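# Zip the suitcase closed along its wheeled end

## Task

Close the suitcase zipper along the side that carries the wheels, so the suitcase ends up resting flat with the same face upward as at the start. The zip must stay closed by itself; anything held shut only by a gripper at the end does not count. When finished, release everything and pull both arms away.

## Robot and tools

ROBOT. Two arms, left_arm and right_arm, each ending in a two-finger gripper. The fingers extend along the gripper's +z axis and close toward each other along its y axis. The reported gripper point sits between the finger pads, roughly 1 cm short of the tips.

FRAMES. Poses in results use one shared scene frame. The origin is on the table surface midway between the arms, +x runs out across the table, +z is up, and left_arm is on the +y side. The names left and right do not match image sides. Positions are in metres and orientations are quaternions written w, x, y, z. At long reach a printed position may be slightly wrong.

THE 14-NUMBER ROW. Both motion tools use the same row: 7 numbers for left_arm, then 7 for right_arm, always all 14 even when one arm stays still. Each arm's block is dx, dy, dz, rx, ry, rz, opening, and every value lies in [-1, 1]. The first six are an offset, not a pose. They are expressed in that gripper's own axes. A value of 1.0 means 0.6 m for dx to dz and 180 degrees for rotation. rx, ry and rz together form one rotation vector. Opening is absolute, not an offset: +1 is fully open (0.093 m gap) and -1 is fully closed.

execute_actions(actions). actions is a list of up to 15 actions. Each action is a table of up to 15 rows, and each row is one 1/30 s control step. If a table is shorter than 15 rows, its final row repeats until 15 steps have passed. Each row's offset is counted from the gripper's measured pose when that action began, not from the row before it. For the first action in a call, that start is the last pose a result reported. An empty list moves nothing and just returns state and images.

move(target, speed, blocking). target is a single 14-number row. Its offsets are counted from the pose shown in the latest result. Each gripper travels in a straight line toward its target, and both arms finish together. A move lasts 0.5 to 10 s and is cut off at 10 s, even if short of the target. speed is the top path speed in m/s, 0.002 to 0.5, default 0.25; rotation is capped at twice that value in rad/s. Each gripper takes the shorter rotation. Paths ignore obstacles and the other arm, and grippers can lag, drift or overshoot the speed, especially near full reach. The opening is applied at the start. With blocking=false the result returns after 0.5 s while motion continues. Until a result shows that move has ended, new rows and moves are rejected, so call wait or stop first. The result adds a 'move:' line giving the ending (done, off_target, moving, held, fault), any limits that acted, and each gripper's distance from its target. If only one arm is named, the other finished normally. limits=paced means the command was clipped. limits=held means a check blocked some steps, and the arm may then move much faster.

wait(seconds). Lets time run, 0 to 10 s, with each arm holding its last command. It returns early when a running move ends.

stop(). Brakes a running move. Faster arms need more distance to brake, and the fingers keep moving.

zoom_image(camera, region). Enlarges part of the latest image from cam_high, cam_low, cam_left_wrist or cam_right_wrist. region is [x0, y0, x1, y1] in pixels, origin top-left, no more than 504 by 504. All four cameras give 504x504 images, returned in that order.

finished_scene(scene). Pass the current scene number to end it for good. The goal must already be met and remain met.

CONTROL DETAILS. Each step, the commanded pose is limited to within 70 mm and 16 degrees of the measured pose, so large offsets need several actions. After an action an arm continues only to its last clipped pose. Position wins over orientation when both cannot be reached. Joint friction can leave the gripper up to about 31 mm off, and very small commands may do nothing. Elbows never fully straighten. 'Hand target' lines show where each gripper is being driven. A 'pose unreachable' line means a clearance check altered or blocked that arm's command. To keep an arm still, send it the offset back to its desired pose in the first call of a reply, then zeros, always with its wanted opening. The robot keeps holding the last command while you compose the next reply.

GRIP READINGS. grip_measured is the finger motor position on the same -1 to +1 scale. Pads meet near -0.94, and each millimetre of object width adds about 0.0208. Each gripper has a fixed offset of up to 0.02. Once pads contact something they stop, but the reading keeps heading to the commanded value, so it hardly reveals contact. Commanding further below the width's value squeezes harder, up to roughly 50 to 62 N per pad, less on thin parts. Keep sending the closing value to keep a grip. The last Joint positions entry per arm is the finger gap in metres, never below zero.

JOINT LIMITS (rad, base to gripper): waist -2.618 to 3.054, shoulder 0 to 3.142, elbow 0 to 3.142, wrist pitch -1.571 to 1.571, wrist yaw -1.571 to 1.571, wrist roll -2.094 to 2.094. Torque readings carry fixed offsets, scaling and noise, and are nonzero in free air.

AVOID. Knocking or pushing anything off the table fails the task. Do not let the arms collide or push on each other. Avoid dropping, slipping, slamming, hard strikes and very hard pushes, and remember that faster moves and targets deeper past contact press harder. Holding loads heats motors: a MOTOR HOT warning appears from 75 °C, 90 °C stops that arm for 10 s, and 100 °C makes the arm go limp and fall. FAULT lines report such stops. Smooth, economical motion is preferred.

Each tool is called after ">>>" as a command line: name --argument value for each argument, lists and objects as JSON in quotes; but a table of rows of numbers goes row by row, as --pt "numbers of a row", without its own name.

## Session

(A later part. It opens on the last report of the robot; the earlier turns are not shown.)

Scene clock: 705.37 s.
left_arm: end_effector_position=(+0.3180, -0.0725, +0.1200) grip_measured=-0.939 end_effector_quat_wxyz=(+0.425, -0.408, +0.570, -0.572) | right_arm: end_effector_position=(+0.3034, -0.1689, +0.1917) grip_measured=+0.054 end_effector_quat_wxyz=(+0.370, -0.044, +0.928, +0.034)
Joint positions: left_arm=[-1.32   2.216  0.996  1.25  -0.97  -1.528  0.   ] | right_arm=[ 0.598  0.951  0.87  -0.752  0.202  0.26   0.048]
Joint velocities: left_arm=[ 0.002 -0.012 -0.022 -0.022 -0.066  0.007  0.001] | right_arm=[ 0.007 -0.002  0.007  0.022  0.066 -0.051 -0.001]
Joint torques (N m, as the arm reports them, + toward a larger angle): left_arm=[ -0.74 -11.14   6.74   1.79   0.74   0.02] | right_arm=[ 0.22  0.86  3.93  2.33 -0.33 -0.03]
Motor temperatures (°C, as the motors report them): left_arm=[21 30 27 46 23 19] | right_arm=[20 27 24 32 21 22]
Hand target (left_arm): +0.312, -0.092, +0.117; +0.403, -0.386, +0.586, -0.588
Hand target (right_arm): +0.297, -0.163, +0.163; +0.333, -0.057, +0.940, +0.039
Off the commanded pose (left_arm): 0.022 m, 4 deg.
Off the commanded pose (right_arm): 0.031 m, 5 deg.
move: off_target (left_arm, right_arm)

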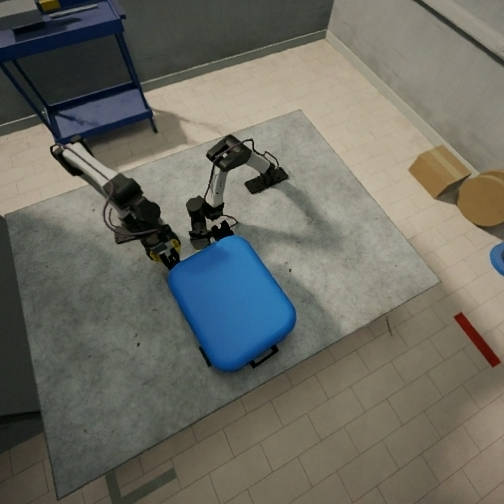

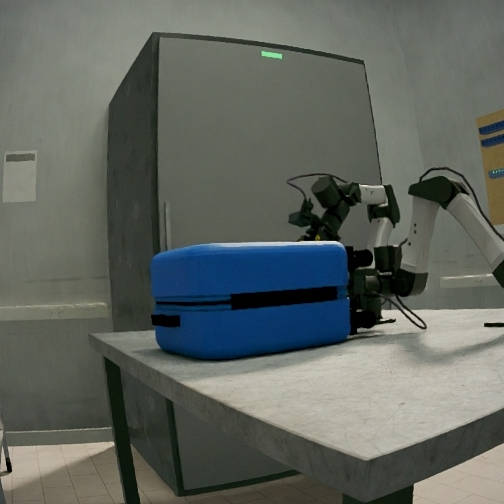

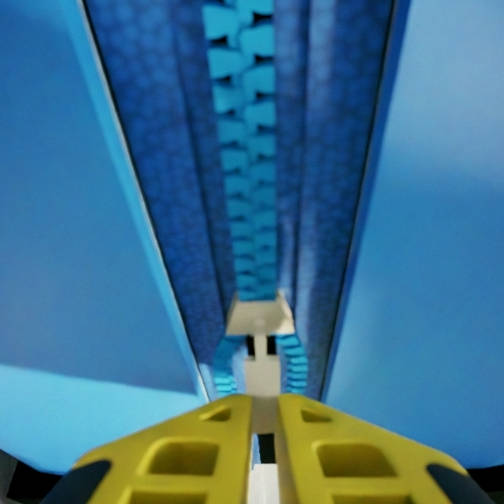

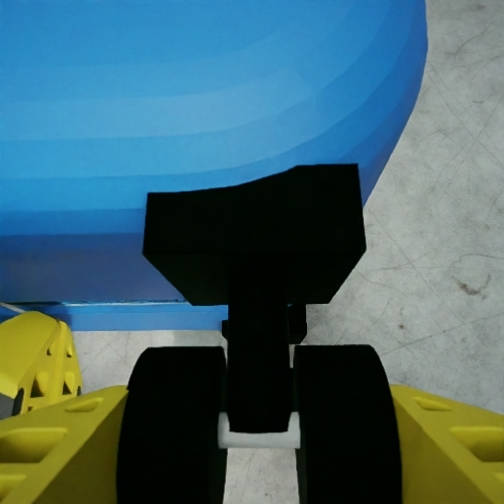

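>>> move --target '[0.205,0.002,0.079,0,-0.016,0,-0.95, 0.04,0.006,0.04,0,0.02,0,-0.1]' --speed 0.05

Scene clock: 727.63 s.
left_arm: end_effector_position=(+0.3312, -0.1891, +0.1233) grip_measured=-0.939 end_effector_quat_wxyz=(+0.450, -0.443, +0.540, -0.556) | right_arm: end_effector_position=(+0.3036, -0.1691, +0.1911) grip_measured=+0.054 end_effector_quat_wxyz=(+0.370, -0.043, +0.927, +0.034)
Joint positions: left_arm=[-1.377  2.57   1.737  0.887 -1.134 -1.529  0.   ] | right_arm=[ 0.598  0.949  0.866 -0.748  0.203  0.263  0.048]
Joint velocities: left_arm=[ 0.007 -0.002 -0.002 -0.022 -0.022  0.022 -0.   ] | right_arm=[-0.007 -0.002  0.012 -0.066  0.11  -0.007 -0.   ]
Joint torques (N m, as the arm reports them, + toward a larger angle): left_arm=[ -0.64 -15.4    7.79   1.56   0.58   0.09] | right_arm=[ 0.64  0.92  2.62  2.59 -0.01  0.13]
Motor temperatures (°C, as the motors report them): left_arm=[21 34 30 44 23 19] | right_arm=[20 27 24 32 21 22]
Hand target (left_arm): +0.326, -0.203, +0.115; +0.439, -0.422, +0.559, -0.562
Hand target (right_arm): +0.299, -0.165, +0.159; +0.340, -0.046, +0.939, +0.032
Off the commanded pose (left_arm): 0.017 m, 4 deg.
Off the commanded pose (right_arm): 0.034 m, 4 deg.
move: off_target (left_arm, right_arm)

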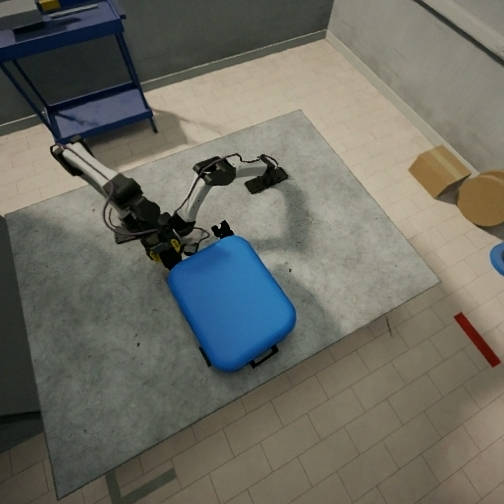

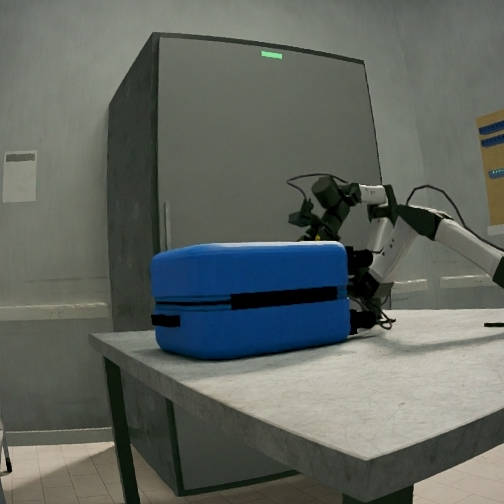

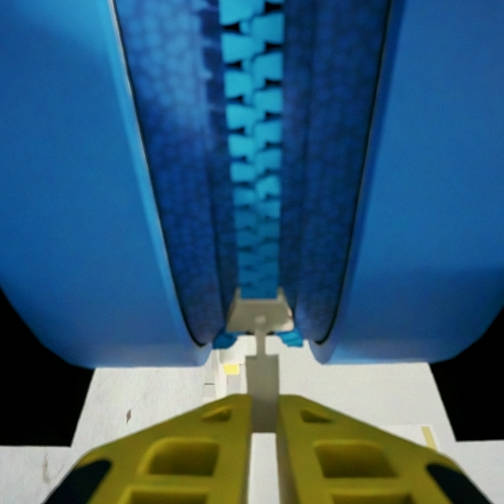

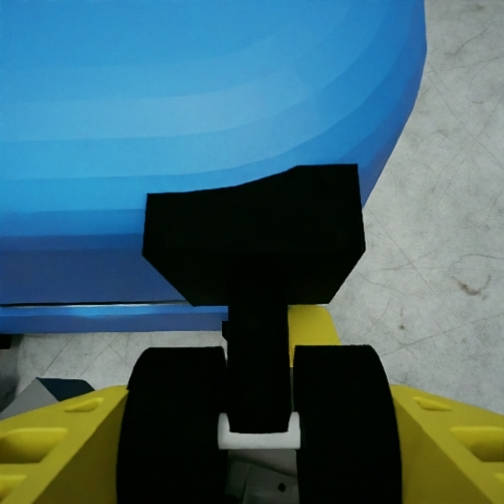

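>>> move --target '[0.058,0.0,0.075,0,-0.087,0,-0.95, 0.04,0.004,0.04,0,0.02,0,-0.1]' --speed 0.06

Scene clock: 748.77 s.
left_arm: end_effector_position=(+0.3604, -0.2245, +0.1255) grip_measured=-0.939 end_effector_quat_wxyz=(+0.516, -0.517, +0.475, -0.490) | right_arm: end_effector_position=(+0.3036, -0.1692, +0.1911) grip_measured=+0.054 end_effector_quat_wxyz=(+0.372, -0.043, +0.927, +0.034)
Joint positions: left_arm=[-1.366  3.106  2.844  0.341 -1.395 -1.51   0.   ] | right_arm=[ 0.598  0.946  0.862 -0.744  0.204  0.262  0.048]
Joint velocities: left_arm=[-0.007 -0.017  0.007 -0.007 -0.007 -0.037 -0.   ] | right_arm=[ 0.002  0.002 -0.022 -0.007  0.022 -0.007  0.   ]
Joint torques (N m, as the arm reports them, + toward a larger angle): left_arm=[  0.74 -18.91   8.64   1.34   0.64   0.01] | right_arm=[ 0.22  1.    2.58  2.58 -0.05  0.11]
Motor temperatures (°C, as the motors report them): left_arm=[21 43 32 43 23 19] | right_arm=[20 27 24 33 21 22]
Hand target (left_arm): +0.368, -0.230, +0.123; +0.507, -0.504, +0.487, -0.501
Hand target (right_arm): +0.300, -0.167, +0.159; +0.340, -0.044, +0.939, +0.032
Off the commanded pose (left_arm): 0.011 m, 0 deg.
Off the commanded pose (right_arm): 0.034 m, 4 deg.
elbow stopped short (left arm): the move would have taken joint 3 (elbow) straighter than the controller allows; a more bent joint 3 avoids this.
move: off_target (left_arm, right_arm)

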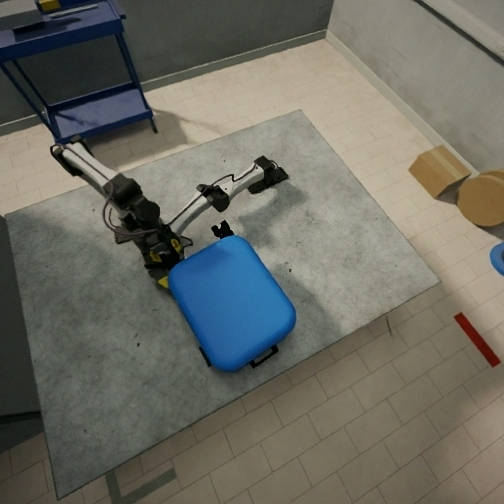

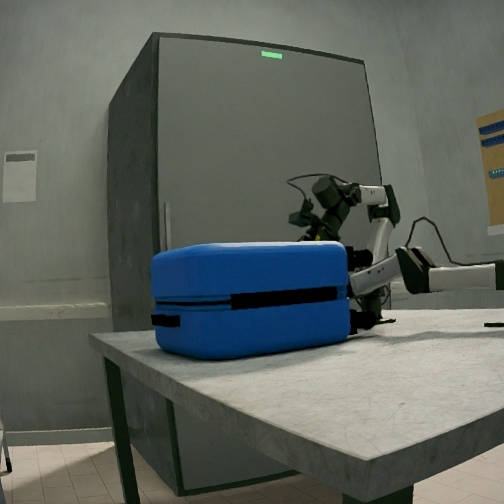

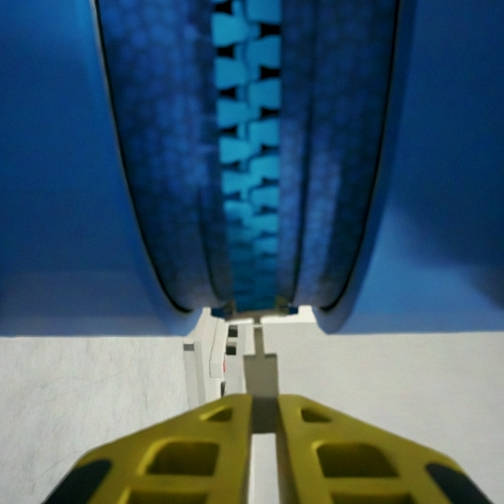

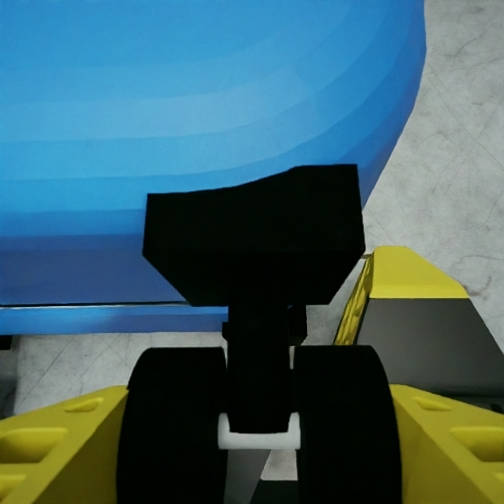

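>>> move --target '[0.005,0.0,0.015,0,0,0,-0.95, 0.076,0.027,-0.026,0,0.0,0.03,-0.1]' --speed 0.03

Scene clock: 780.80 s.
left_arm: end_effector_position=(+0.3560, -0.2269, +0.1244) grip_measured=-0.939 end_effector_quat_wxyz=(+0.514, -0.516, +0.478, -0.492) | right_arm: end_effector_position=(+0.2807, -0.1575, +0.1927) grip_measured=+0.054 end_effector_quat_wxyz=(+0.414, -0.007, +0.910, +0.032)
Joint positions: left_arm=[-1.374  3.106  2.845  0.328 -1.395 -1.521  0.   ] | right_arm=[ 0.804  0.842  0.783 -0.736  0.409  0.456  0.048]
Joint velocities: left_arm=[-0.007 -0.002  0.002 -0.007 -0.022  0.007 -0.   ] | right_arm=[ 0.022 -0.017  0.002  0.051  0.051 -0.022 -0.   ]
Joint torques (N m, as the arm reports them, + toward a larger angle): left_arm=[  1.56 -19.43   8.66   1.35   0.44  -0.04] | right_arm=[ 0.88 -3.4   5.81  1.37 -0.43  0.65]
Motor temperatures (°C, as the motors report them): left_arm=[21 59 35 41 23 19] | right_arm=[20 26 23 34 21 23]
Hand target (left_arm): +0.369, -0.225, +0.126; +0.512, -0.513, +0.480, -0.495
Hand target (right_arm): +0.261, -0.157, +0.172; +0.371, +0.001, +0.927, +0.050
Off the commanded pose (left_arm): 0.014 m, 0 deg.
Off the commanded pose (right_arm): 0.031 m, 6 deg.
elbow stopped short (left arm): the move would have taken joint 3 (elbow) straighter than the controller allows; a more bent joint 3 avoids this.
move: off_target (left_arm, right_arm)

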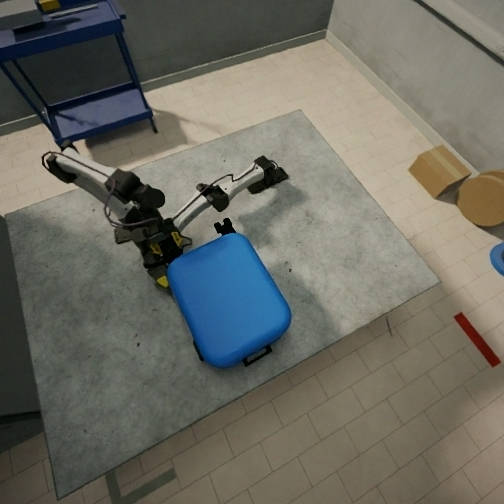

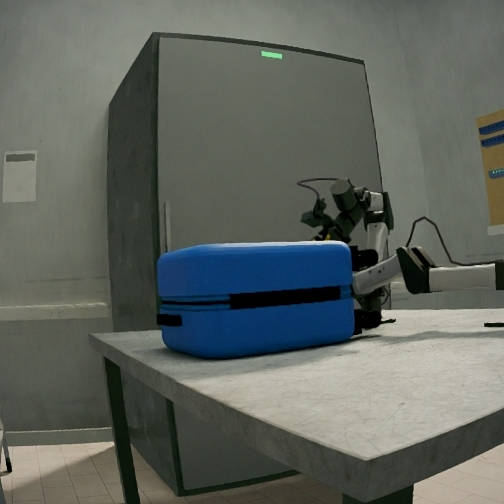

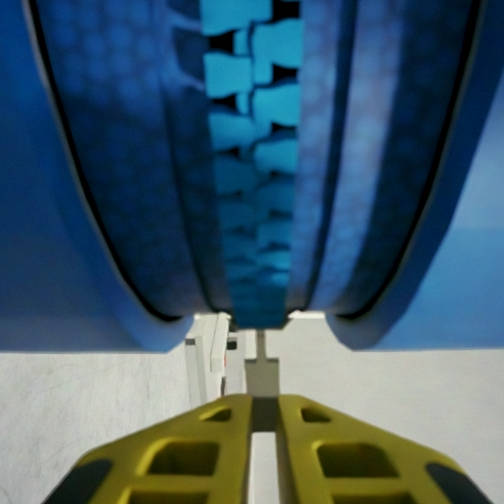

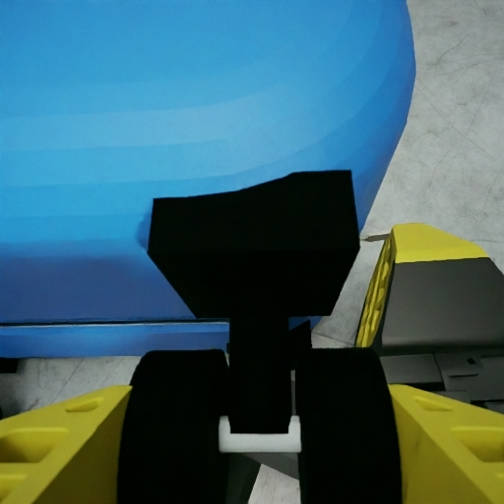

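>>> execute_actions --actions '[[[0,0,0,0,0,0,-0.6,0,0,0,0,0,0,-0.1]]]'

>>> move --target '[-0.02,0.0,-0.24,0,0.03,0,-0.6, 0,0,0,0,0,0,1]' --speed 0.15

Scene clock: 785.27 s.
left_arm: end_effector_position=(+0.3553, -0.2272, +0.1244) grip_measured=-0.602 end_effector_quat_wxyz=(+0.514, -0.516, +0.478, -0.492) | right_arm: end_effector_position=(+0.2810, -0.1577, +0.1931) grip_measured=+0.054 end_effector_quat_wxyz=(+0.415, -0.010, +0.909, +0.030)
Joint positions: left_arm=[-1.375  3.106  2.845  0.328 -1.395 -1.521  0.016] | right_arm=[ 0.805  0.842  0.783 -0.735  0.413  0.449  0.048]
Joint velocities: left_arm=[-0.002 -0.007 -0.002 -0.022  0.037 -0.022  0.001] | right_arm=[-0.007  0.012 -0.022 -0.037  0.037  0.007  0.001]
Joint torques (N m, as the arm reports them, + toward a larger angle): left_arm=[  0.   -20.01   7.     1.54   0.07   0.03] | right_arm=[-0.29 -0.9   8.16  2.17  0.17  0.  ]
Motor temperatures (°C, as the motors report them): left_arm=[21 61 35 40 23 19] | right_arm=[20 27 24 33 21 23]
Hand target (left_arm): +0.356, -0.227, +0.124; +0.514, -0.516, +0.478, -0.492
Hand target (right_arm): +0.281, -0.158, +0.193; +0.414, -0.007, +0.910, +0.032
Off the commanded pose (left_arm): 0.001 m, 0 deg.
Off the commanded pose (right_arm): 0.001 m, 0 deg.

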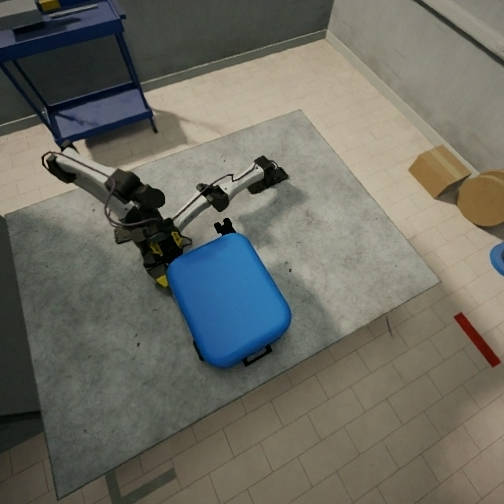

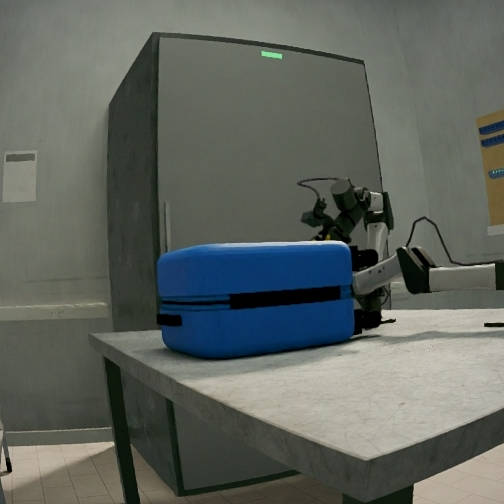

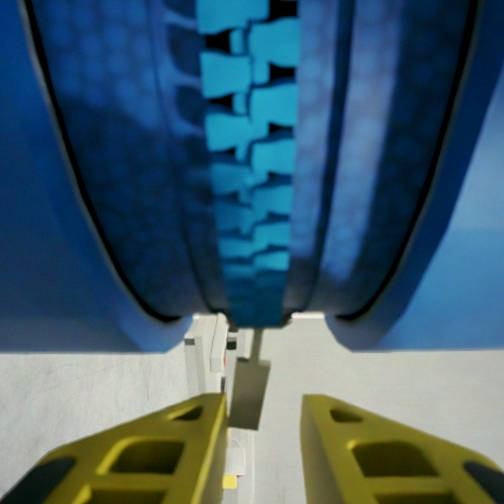

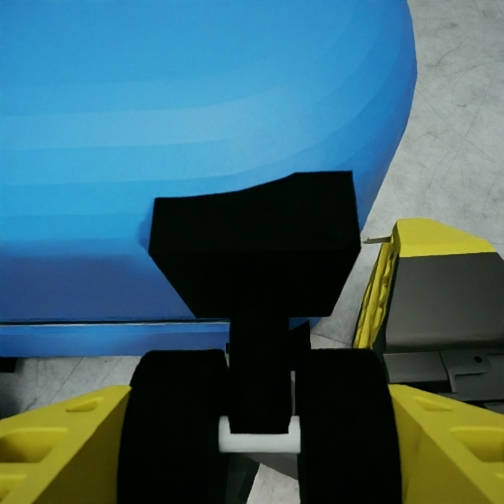

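Scene clock: 786.50 s.
left_arm: end_effector_position=(+0.3033, -0.2307, +0.1206) grip_measured=-0.602 end_effector_quat_wxyz=(+0.520, -0.505, +0.495, -0.479) | right_arm: end_effector_position=(+0.2820, -0.1560, +0.1945) grip_measured=+1.000 end_effector_quat_wxyz=(+0.418, -0.010, +0.908, +0.034)
Joint positions: left_arm=[-1.46   2.952  2.542  0.409 -1.472 -1.542  0.016] | right_arm=[ 0.806  0.842  0.783 -0.725  0.409  0.448  0.093]
Joint velocities: left_arm=[-0.017 -0.012 -0.007 -0.022  0.051  0.022  0.001] | right_arm=[-0.017 -0.002  0.017 -0.051 -0.081 -0.022  0.   ]
Joint torques (N m, as the arm reports them, + toward a larger angle): left_arm=[  0.12 -19.09   7.59   1.47   0.12   0.09] | right_arm=[-0.2  -0.88  8.15  2.2   0.2  -0.07]
Motor temperatures (°C, as the motors report them): left_arm=[21 62 35 40 23 19] | right_arm=[20 27 24 33 21 23]
Hand target (left_arm): +0.305, -0.231, +0.118; +0.521, -0.504, +0.496, -0.478
Hand target (right_arm): +0.282, -0.156, +0.195; +0.418, -0.010, +0.908, +0.034
Off the commanded pose (left_arm): 0.093 m, 6 deg; position clipped at the last step of the last action.
Off the commanded pose (right_arm): 0.002 m, 1 deg.
move: held (left_arm, right_arm); limits=paced,held; held on 24 of 37 steps (right_arm, left_arm), including the last (right_arm, left_arm)
pose unreachable (left arm): on one or more control steps of this call, first in action 0 (counted from 0), this arm could not follow its commanded pose, so it was not sent that pose on those steps. On the call's last step it was still not sent that pose. It may still have moved: this result reports where it is.
cause: the commanded pose would bring a part of the arm too close to another arm (this arm's wrist (the part past joint 5) and the other arm's upper arm (the part past joint 2)).
pose unreachable (right arm): on one or more control steps of this call, first in action 0 (counted from 0), this arm could not follow its commanded pose, so it was not sent that pose on those steps. On the call's last step it was still not sent that pose. It may still have moved: this result reports where it is.
cause: the commanded pose would bring a part of the arm too close to another arm (this arm's upper arm (the part past joint 2) and the other arm's wrist (the part past joint 5)).

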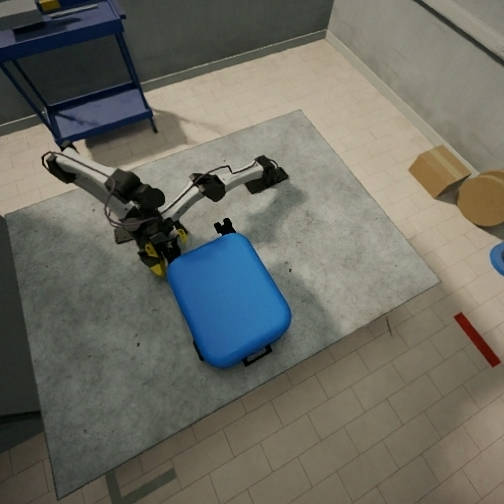

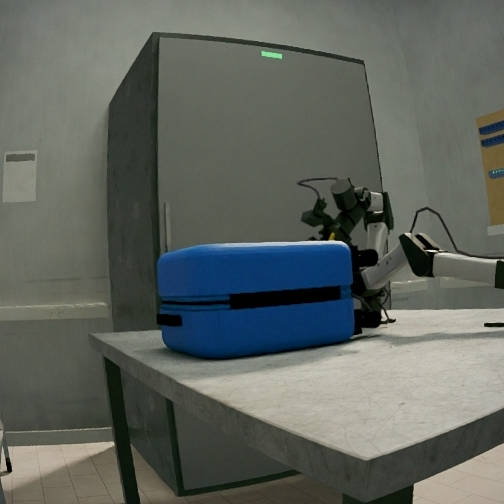

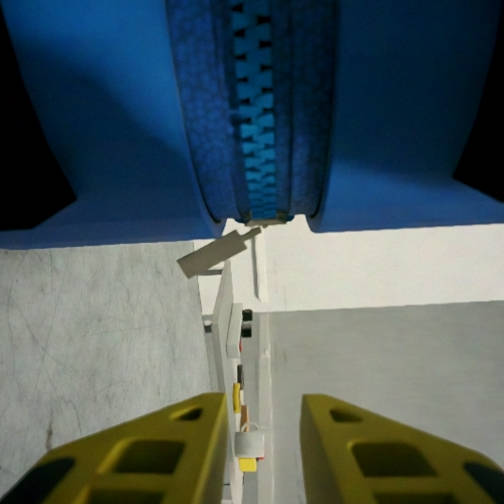

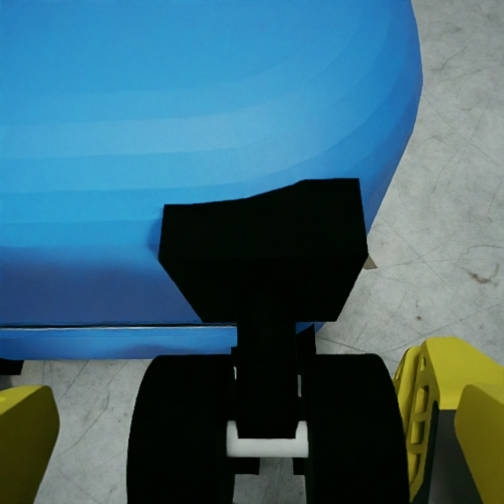

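>>> move --target '[-0.39,0.0,-0.119,0,0.18,0,-1, -0.06,0,-0.12,0,0,0,1]' --speed 0.2

Scene clock: 797.93 s.
left_arm: end_effector_position=(+0.2153, -0.0048, +0.1456) grip_measured=-0.994 end_effector_quat_wxyz=(+0.353, -0.361, +0.608, -0.613) | right_arm: end_effector_position=(+0.2515, -0.1632, +0.2608) grip_measured=+1.000 end_effector_quat_wxyz=(+0.413, -0.012, +0.910, +0.030)
Joint positions: left_arm=[-1.526  1.83   0.503  1.327 -0.975 -1.584  0.   ] | right_arm=[ 0.912  0.842  1.079 -1.071  0.482  0.532  0.093]
Joint velocities: left_arm=[-0.002  0.002  0.027  0.066 -0.022  0.007  0.   ] | right_arm=[ 0.002 -0.012 -0.012 -0.007 -0.051 -0.007  0.   ]
Joint torques (N m, as the arm reports them, + toward a larger angle): left_arm=[ 0.41 -6.04  2.62  1.92  0.15  0.04] | right_arm=[0.37 0.53 9.47 2.01 0.34 0.  ]
Motor temperatures (°C, as the motors report them): left_arm=[21 63 34 40 22 19] | right_arm=[20 26 26 33 21 23]
Hand target (left_arm): +0.217, -0.001, +0.132; +0.360, -0.353, +0.621, -0.600
Hand target (right_arm): +0.252, -0.162, +0.269; +0.419, -0.010, +0.908, +0.034
Off the commanded pose (left_arm): 0.019 m, 2 deg.
Off the commanded pose (right_arm): 0.008 m, 1 deg.
move: off_target (left_arm); limits=paced,held; held on 1 of 100 steps (right_arm)
pose unreachable (right arm): on one or more control steps of this call, first in action 0 (counted from 0), this arm could not follow its commanded pose, so it was not sent that pose on those steps. It may still have moved: this result reports where it is.
cause: the commanded pose would bring a part of the arm too close to another arm (this arm's upper arm (the part past joint 2) and the other arm's wrist (the part past joint 5)).

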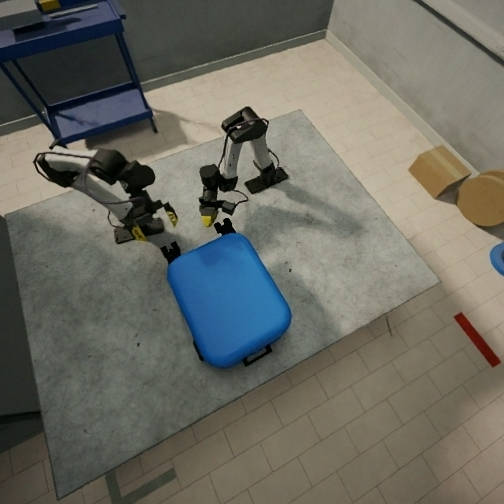

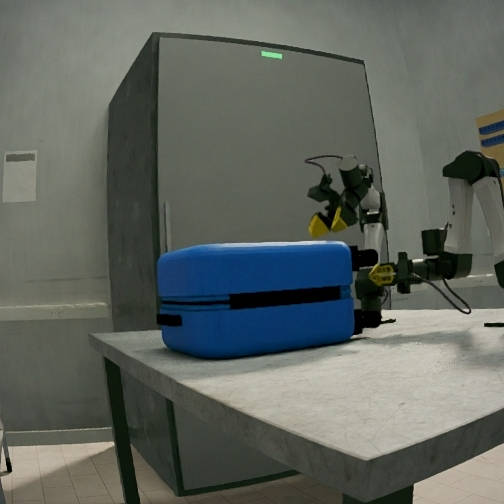

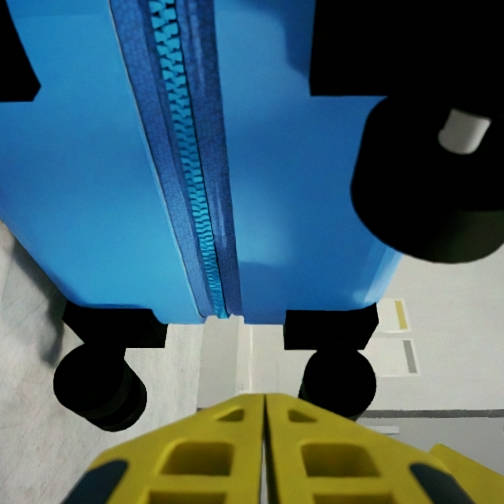

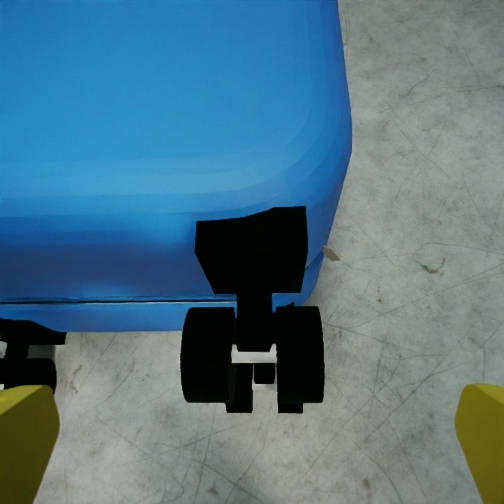

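>>> move --target '[-0.06,-0.05,-0.2,0,0.05,0,-1, -0.02,-0.24,-0.02,0,0,0,1]' --speed 0.25

Scene clock: 809.57 s.
left_arm: end_effector_position=(+0.1282, +0.0817, +0.1762) grip_measured=-0.994 end_effector_quat_wxyz=(+0.301, -0.313, +0.633, -0.641) | right_arm: end_effector_position=(+0.2539, -0.3077, +0.2560) grip_measured=+1.000 end_effector_quat_wxyz=(+0.402, -0.007, +0.915, +0.036)
Joint positions: left_arm=[-1.891  1.242  0.158  1.093 -1.181 -1.582  0.   ] | right_arm=[-0.454  0.833  1.079 -1.126 -0.505 -0.449  0.093]
Joint velocities: left_arm=[ 0.022 -0.002  0.002 -0.037 -0.022 -0.022  0.   ] | right_arm=[ 0.002  0.012 -0.012  0.051  0.066 -0.022  0.   ]
Joint torques (N m, as the arm reports them, + toward a larger angle): left_arm=[-0.78 -5.01  5.17  1.49  0.01  0.02] | right_arm=[-0.81  1.28 10.46  1.93 -0.4  -0.16]
Motor temperatures (°C, as the motors report them): left_arm=[21 55 32 41 22 19] | right_arm=[20 26 27 32 21 23]
Hand target (left_arm): +0.128, +0.085, +0.175; +0.303, -0.313, +0.635, -0.638
Hand target (right_arm): +0.256, -0.309, +0.268; +0.410, -0.011, +0.911, +0.032
Off the commanded pose (left_arm): 0.004 m, 0 deg.
Off the commanded pose (right_arm): 0.016 m, 2 deg.
move: off_target (right_arm); limits=paced

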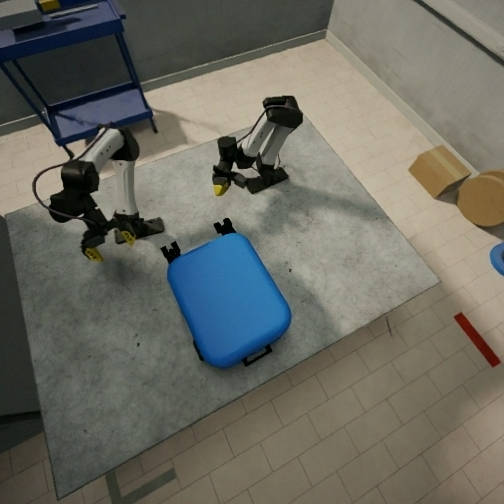

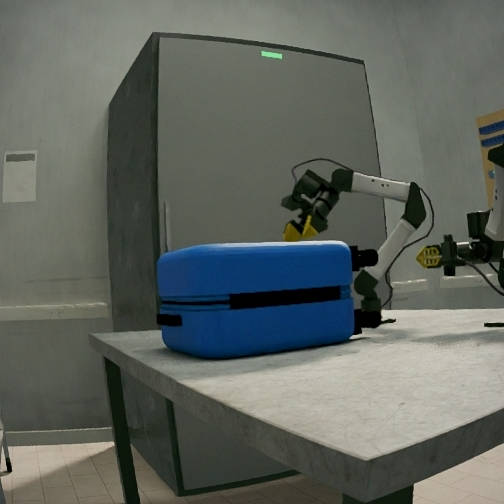

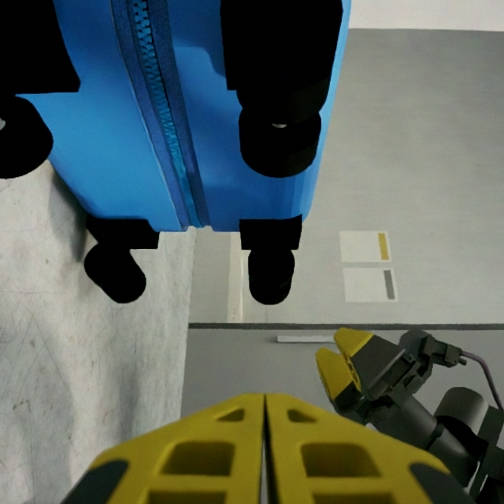

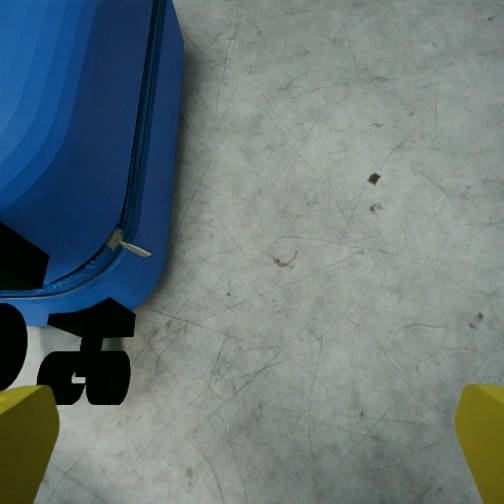

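>>> zoom_image --camera "cam_right_wrist" --region '[0, 130, 220, 330]'

Region (0, 130, 220, 330) of cam_right_wrist's 504x504 image, scaled by 2.291, with more detail than that image has; it fills the top 458 rows of this view, and the rest is white.

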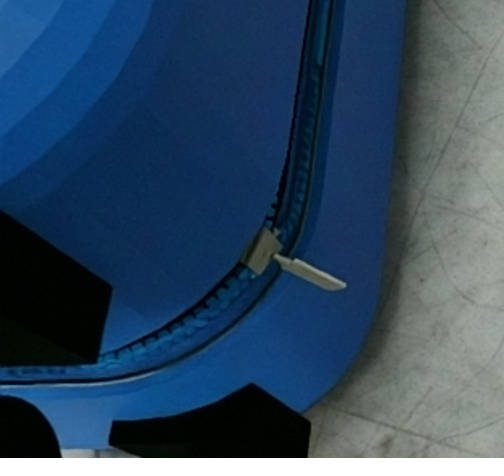

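>>> move --target '[-0.027,-0.157,0.204,-0.351,0.047,0.364,0.8, 0.105,0.093,0.218,-0.172,-0.054,0.424,0.31]' --speed 0.3

Scene clock: 886.90 s.
left_arm: end_effector_position=(+0.2323, +0.0184, +0.2753) grip_measured=+0.799 end_effector_quat_wxyz=(+0.348, -0.010, +0.937, -0.022) | right_arm: end_effector_position=(+0.3061, -0.2410, +0.1333) grip_measured=+0.313 end_effector_quat_wxyz=(+0.357, +0.453, +0.648, +0.498)
Joint positions: left_arm=[-1.382  1.861  2.064 -1.539 -0.68  -1.281  0.084] | right_arm=[-0.178  0.648  0.109  0.219 -0.655  1.359  0.06 ]
Joint velocities: left_arm=[-0.027 -0.007  0.022 -0.037 -0.037 -0.051 -0.002] | right_arm=[ 0.002  0.002 -0.027 -0.007  0.037  0.022 -0.   ]
Joint torques (N m, as the arm reports them, + toward a larger angle): left_arm=[ 0.67 -8.53  6.85  0.58 -0.39  0.  ] | right_arm=[ 0.31  0.39  6.57  2.72 -0.06 -0.07]
Motor temperatures (°C, as the motors report them): left_arm=[21 34 31 38 22 19] | right_arm=[20 26 34 32 21 22]
Hand target (left_arm): +0.235, +0.019, +0.269; +0.345, -0.005, +0.939, -0.004
Hand target (right_arm): +0.304, -0.239, +0.126; +0.353, +0.457, +0.647, +0.498
Off the commanded pose (left_arm): 0.006 m, 3 deg.
Off the commanded pose (right_arm): 0.009 m, 1 deg.
joint sent to its limit (left arm) — the command would take joint 4 (wrist pitch) past its lower limit, so that joint was sent only as far as its limit.
move: off_target (left_arm)

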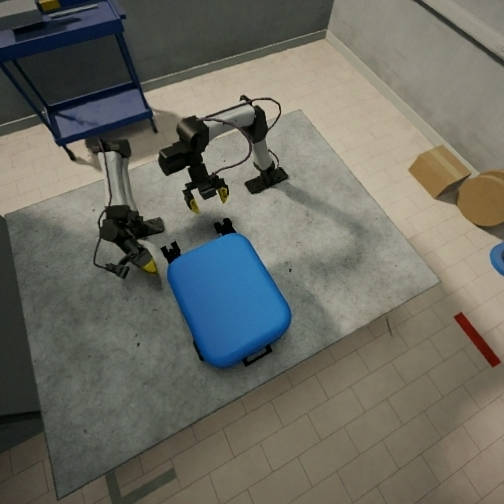

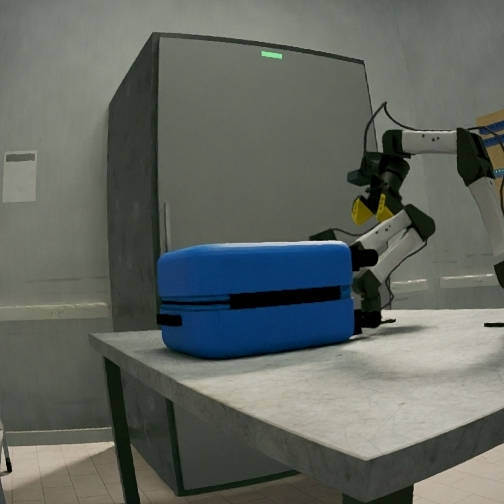

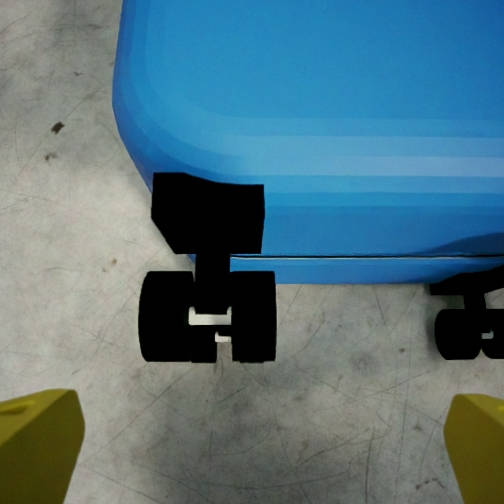

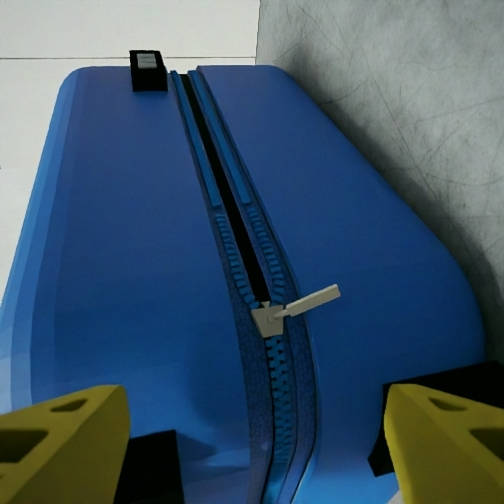

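>>> move --target '[0.038,0.042,0.152,0,0,0,1, -0.0095,-0.057,0.055,-0.182,0.125,-0.517,-0.45]' --speed 0.3

Scene clock: 924.87 s.
left_arm: end_effector_position=(+0.2756, +0.0373, +0.1914) grip_measured=+0.998 end_effector_quat_wxyz=(+0.353, -0.008, +0.936, -0.017) | right_arm: end_effector_position=(+0.3238, -0.2323, +0.0905) grip_measured=-0.447 end_effector_quat_wxyz=(+0.609, -0.319, +0.657, +0.309)
Joint positions: left_arm=[-1.247  1.723  1.536 -1.052 -0.654 -1.113  0.093] | right_arm=[-0.382  1.71   0.29   0.849 -1.448 -0.551  0.024]
Joint velocities: left_arm=[-0.002  0.002 -0.022  0.022 -0.022  0.007 -0.   ] | right_arm=[ 0.017 -0.149  0.081 -0.608 -0.051 -0.286  0.   ]
Joint torques (N m, as the arm reports them, + toward a larger angle): left_arm=[  0.24 -11.79   5.24   1.07  -0.16   0.03] | right_arm=[-0.36 -6.74  6.45  1.75 -0.32 -0.09]
Motor temperatures (°C, as the motors report them): left_arm=[21 37 33 34 22 19] | right_arm=[20 26 31 34 21 22]
Hand target (left_arm): +0.275, +0.041, +0.191; +0.350, -0.010, +0.937, -0.022
Hand target (right_arm): +0.329, -0.236, +0.094; +0.611, -0.326, +0.656, +0.301
Off the commanded pose (left_arm): 0.003 m, 1 deg.
Off the commanded pose (right_arm): 0.009 m, 5 deg.
move: off_target (right_arm)

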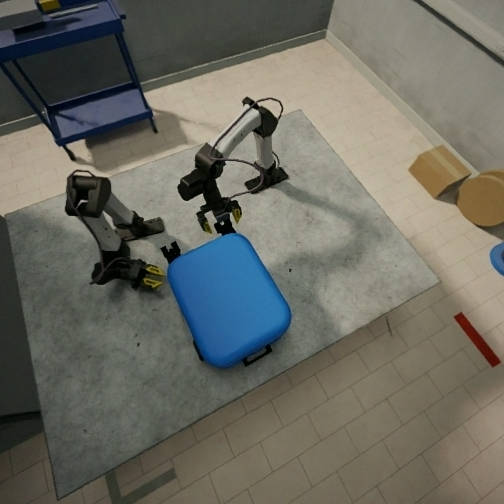

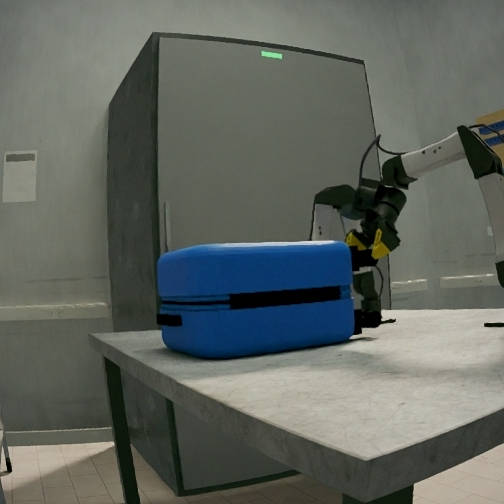

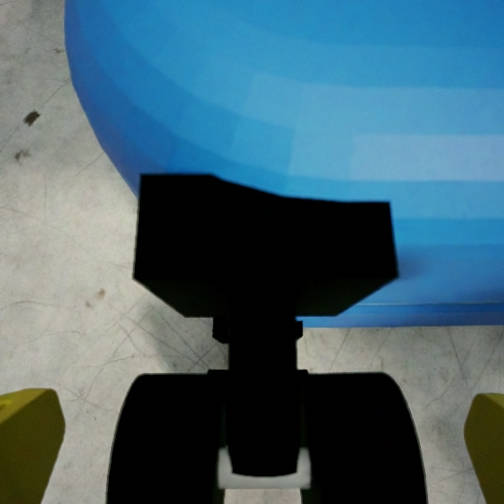

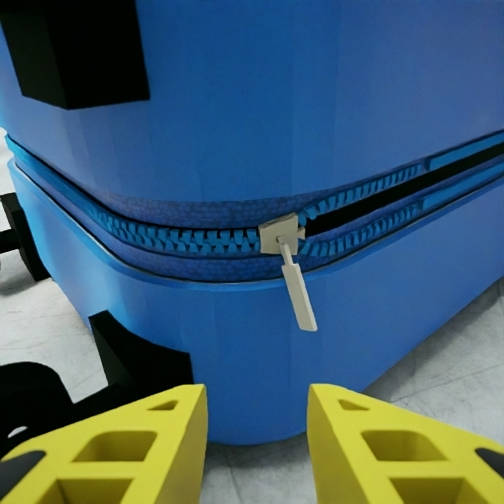

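>>> execute_actions --actions '[]'

Scene clock: 943.57 s.
left_arm: end_effector_position=(+0.2756, +0.0373, +0.1914) grip_measured=+0.998 end_effector_quat_wxyz=(+0.353, -0.008, +0.936, -0.017) | right_arm: end_effector_position=(+0.3216, -0.2309, +0.0870) grip_measured=-0.447 end_effector_quat_wxyz=(+0.604, -0.316, +0.661, +0.314)
Joint positions: left_arm=[-1.247  1.723  1.536 -1.052 -0.654 -1.113  0.093] | right_arm=[-0.382  1.702  0.296  0.768 -1.448 -0.601  0.024]
Joint velocities: left_arm=[ 0.012  0.002 -0.017  0.022 -0.007  0.007  0.   ] | right_arm=[ 0.012  0.012  0.002 -0.051  0.022  0.037  0.001]
Joint torques (N m, as the arm reports them, + toward a larger angle): left_arm=[  0.45 -11.89   5.28   1.03  -0.21   0.03] | right_arm=[-0.37 -6.69  6.39  1.67 -0.36 -0.13]
Motor temperatures (°C, as the motors report them): left_arm=[21 40 32 34 22 19] | right_arm=[20 28 31 32 21 22]
Hand target (left_arm): +0.275, +0.041, +0.191; +0.350, -0.010, +0.937, -0.022
Hand target (right_arm): +0.329, -0.236, +0.094; +0.611, -0.326, +0.656, +0.300
Off the commanded pose (left_arm): 0.003 m, 1 deg.
Off the commanded pose (right_arm): 0.013 m, 5 deg.

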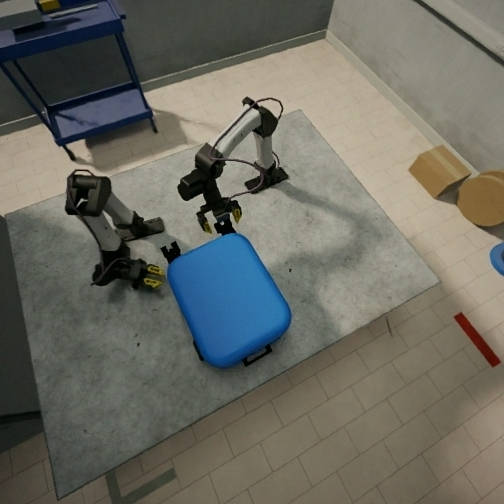

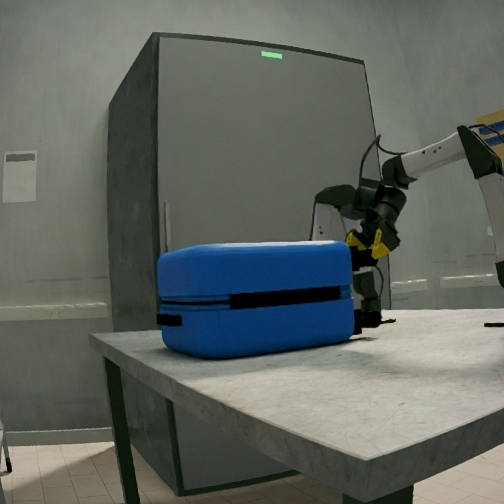

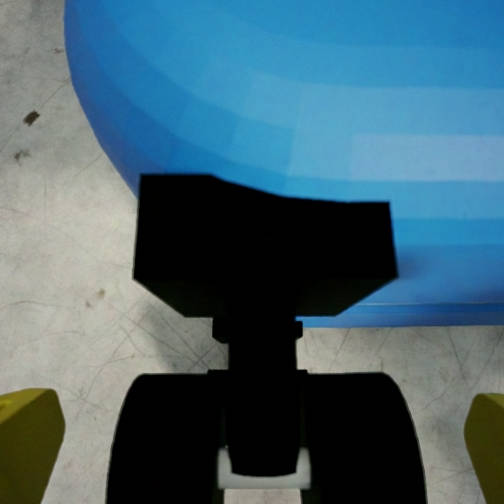

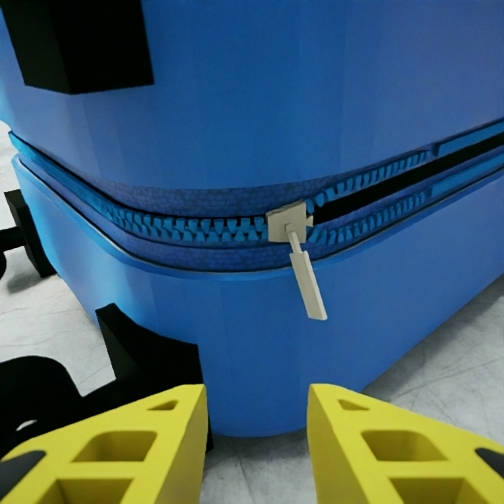

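>>> move --target '[0,0,0,0,0,0,-0.1, -0.008,-0.028,0.04,0,0,0,-0.4]' --speed 0.04

Scene clock: 948.80 s.
left_arm: end_effector_position=(+0.2756, +0.0373, +0.1914) grip_measured=+0.015 end_effector_quat_wxyz=(+0.353, -0.009, +0.936, -0.017) | right_arm: end_effector_position=(+0.3435, -0.2213, +0.0872) grip_measured=-0.403 end_effector_quat_wxyz=(+0.599, -0.310, +0.665, +0.320)
Joint positions: left_arm=[-1.247  1.723  1.536 -1.052 -0.654 -1.114  0.046] | right_arm=[-0.296  1.816  0.309  1.109 -1.371 -0.336  0.026]
Joint velocities: left_arm=[-0.012  0.007 -0.002  0.139 -0.007  0.022 -0.   ] | right_arm=[-0.007  0.002  0.002  0.051 -0.022  0.007  0.   ]
Joint torques (N m, as the arm reports them, + toward a larger angle): left_arm=[ -0.19 -10.07   6.58   0.97  -0.28  -0.05] | right_arm=[ 0.42 -5.09  5.24  2.15 -0.21  0.03]
Motor temperatures (°C, as the motors report them): left_arm=[21 40 32 34 22 19] | right_arm=[20 28 30 32 21 22]
Hand target (left_arm): +0.276, +0.037, +0.191; +0.353, -0.008, +0.936, -0.017
Hand target (right_arm): +0.349, -0.222, +0.090; +0.604, -0.316, +0.661, +0.314
Off the commanded pose (left_arm): 0.000 m, 0 deg.
Off the commanded pose (right_arm): 0.007 m, 1 deg.
move: done

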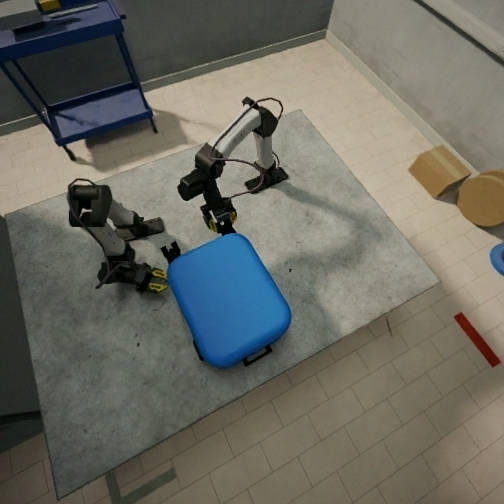

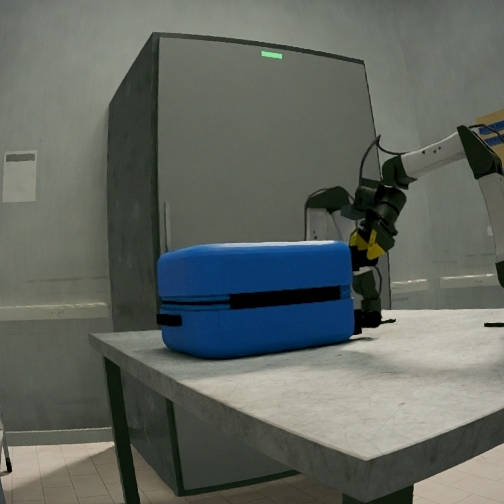

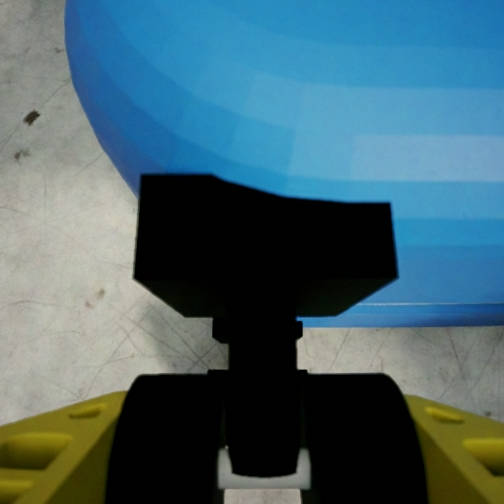

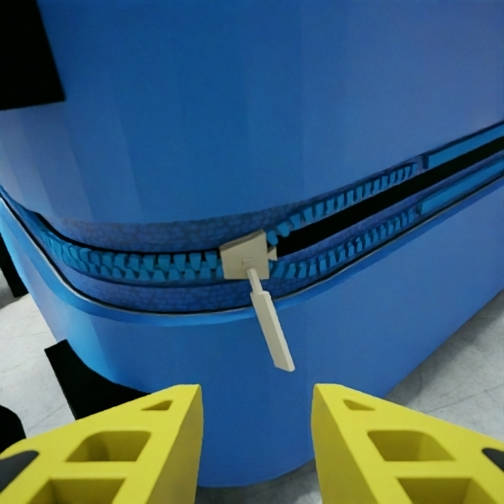

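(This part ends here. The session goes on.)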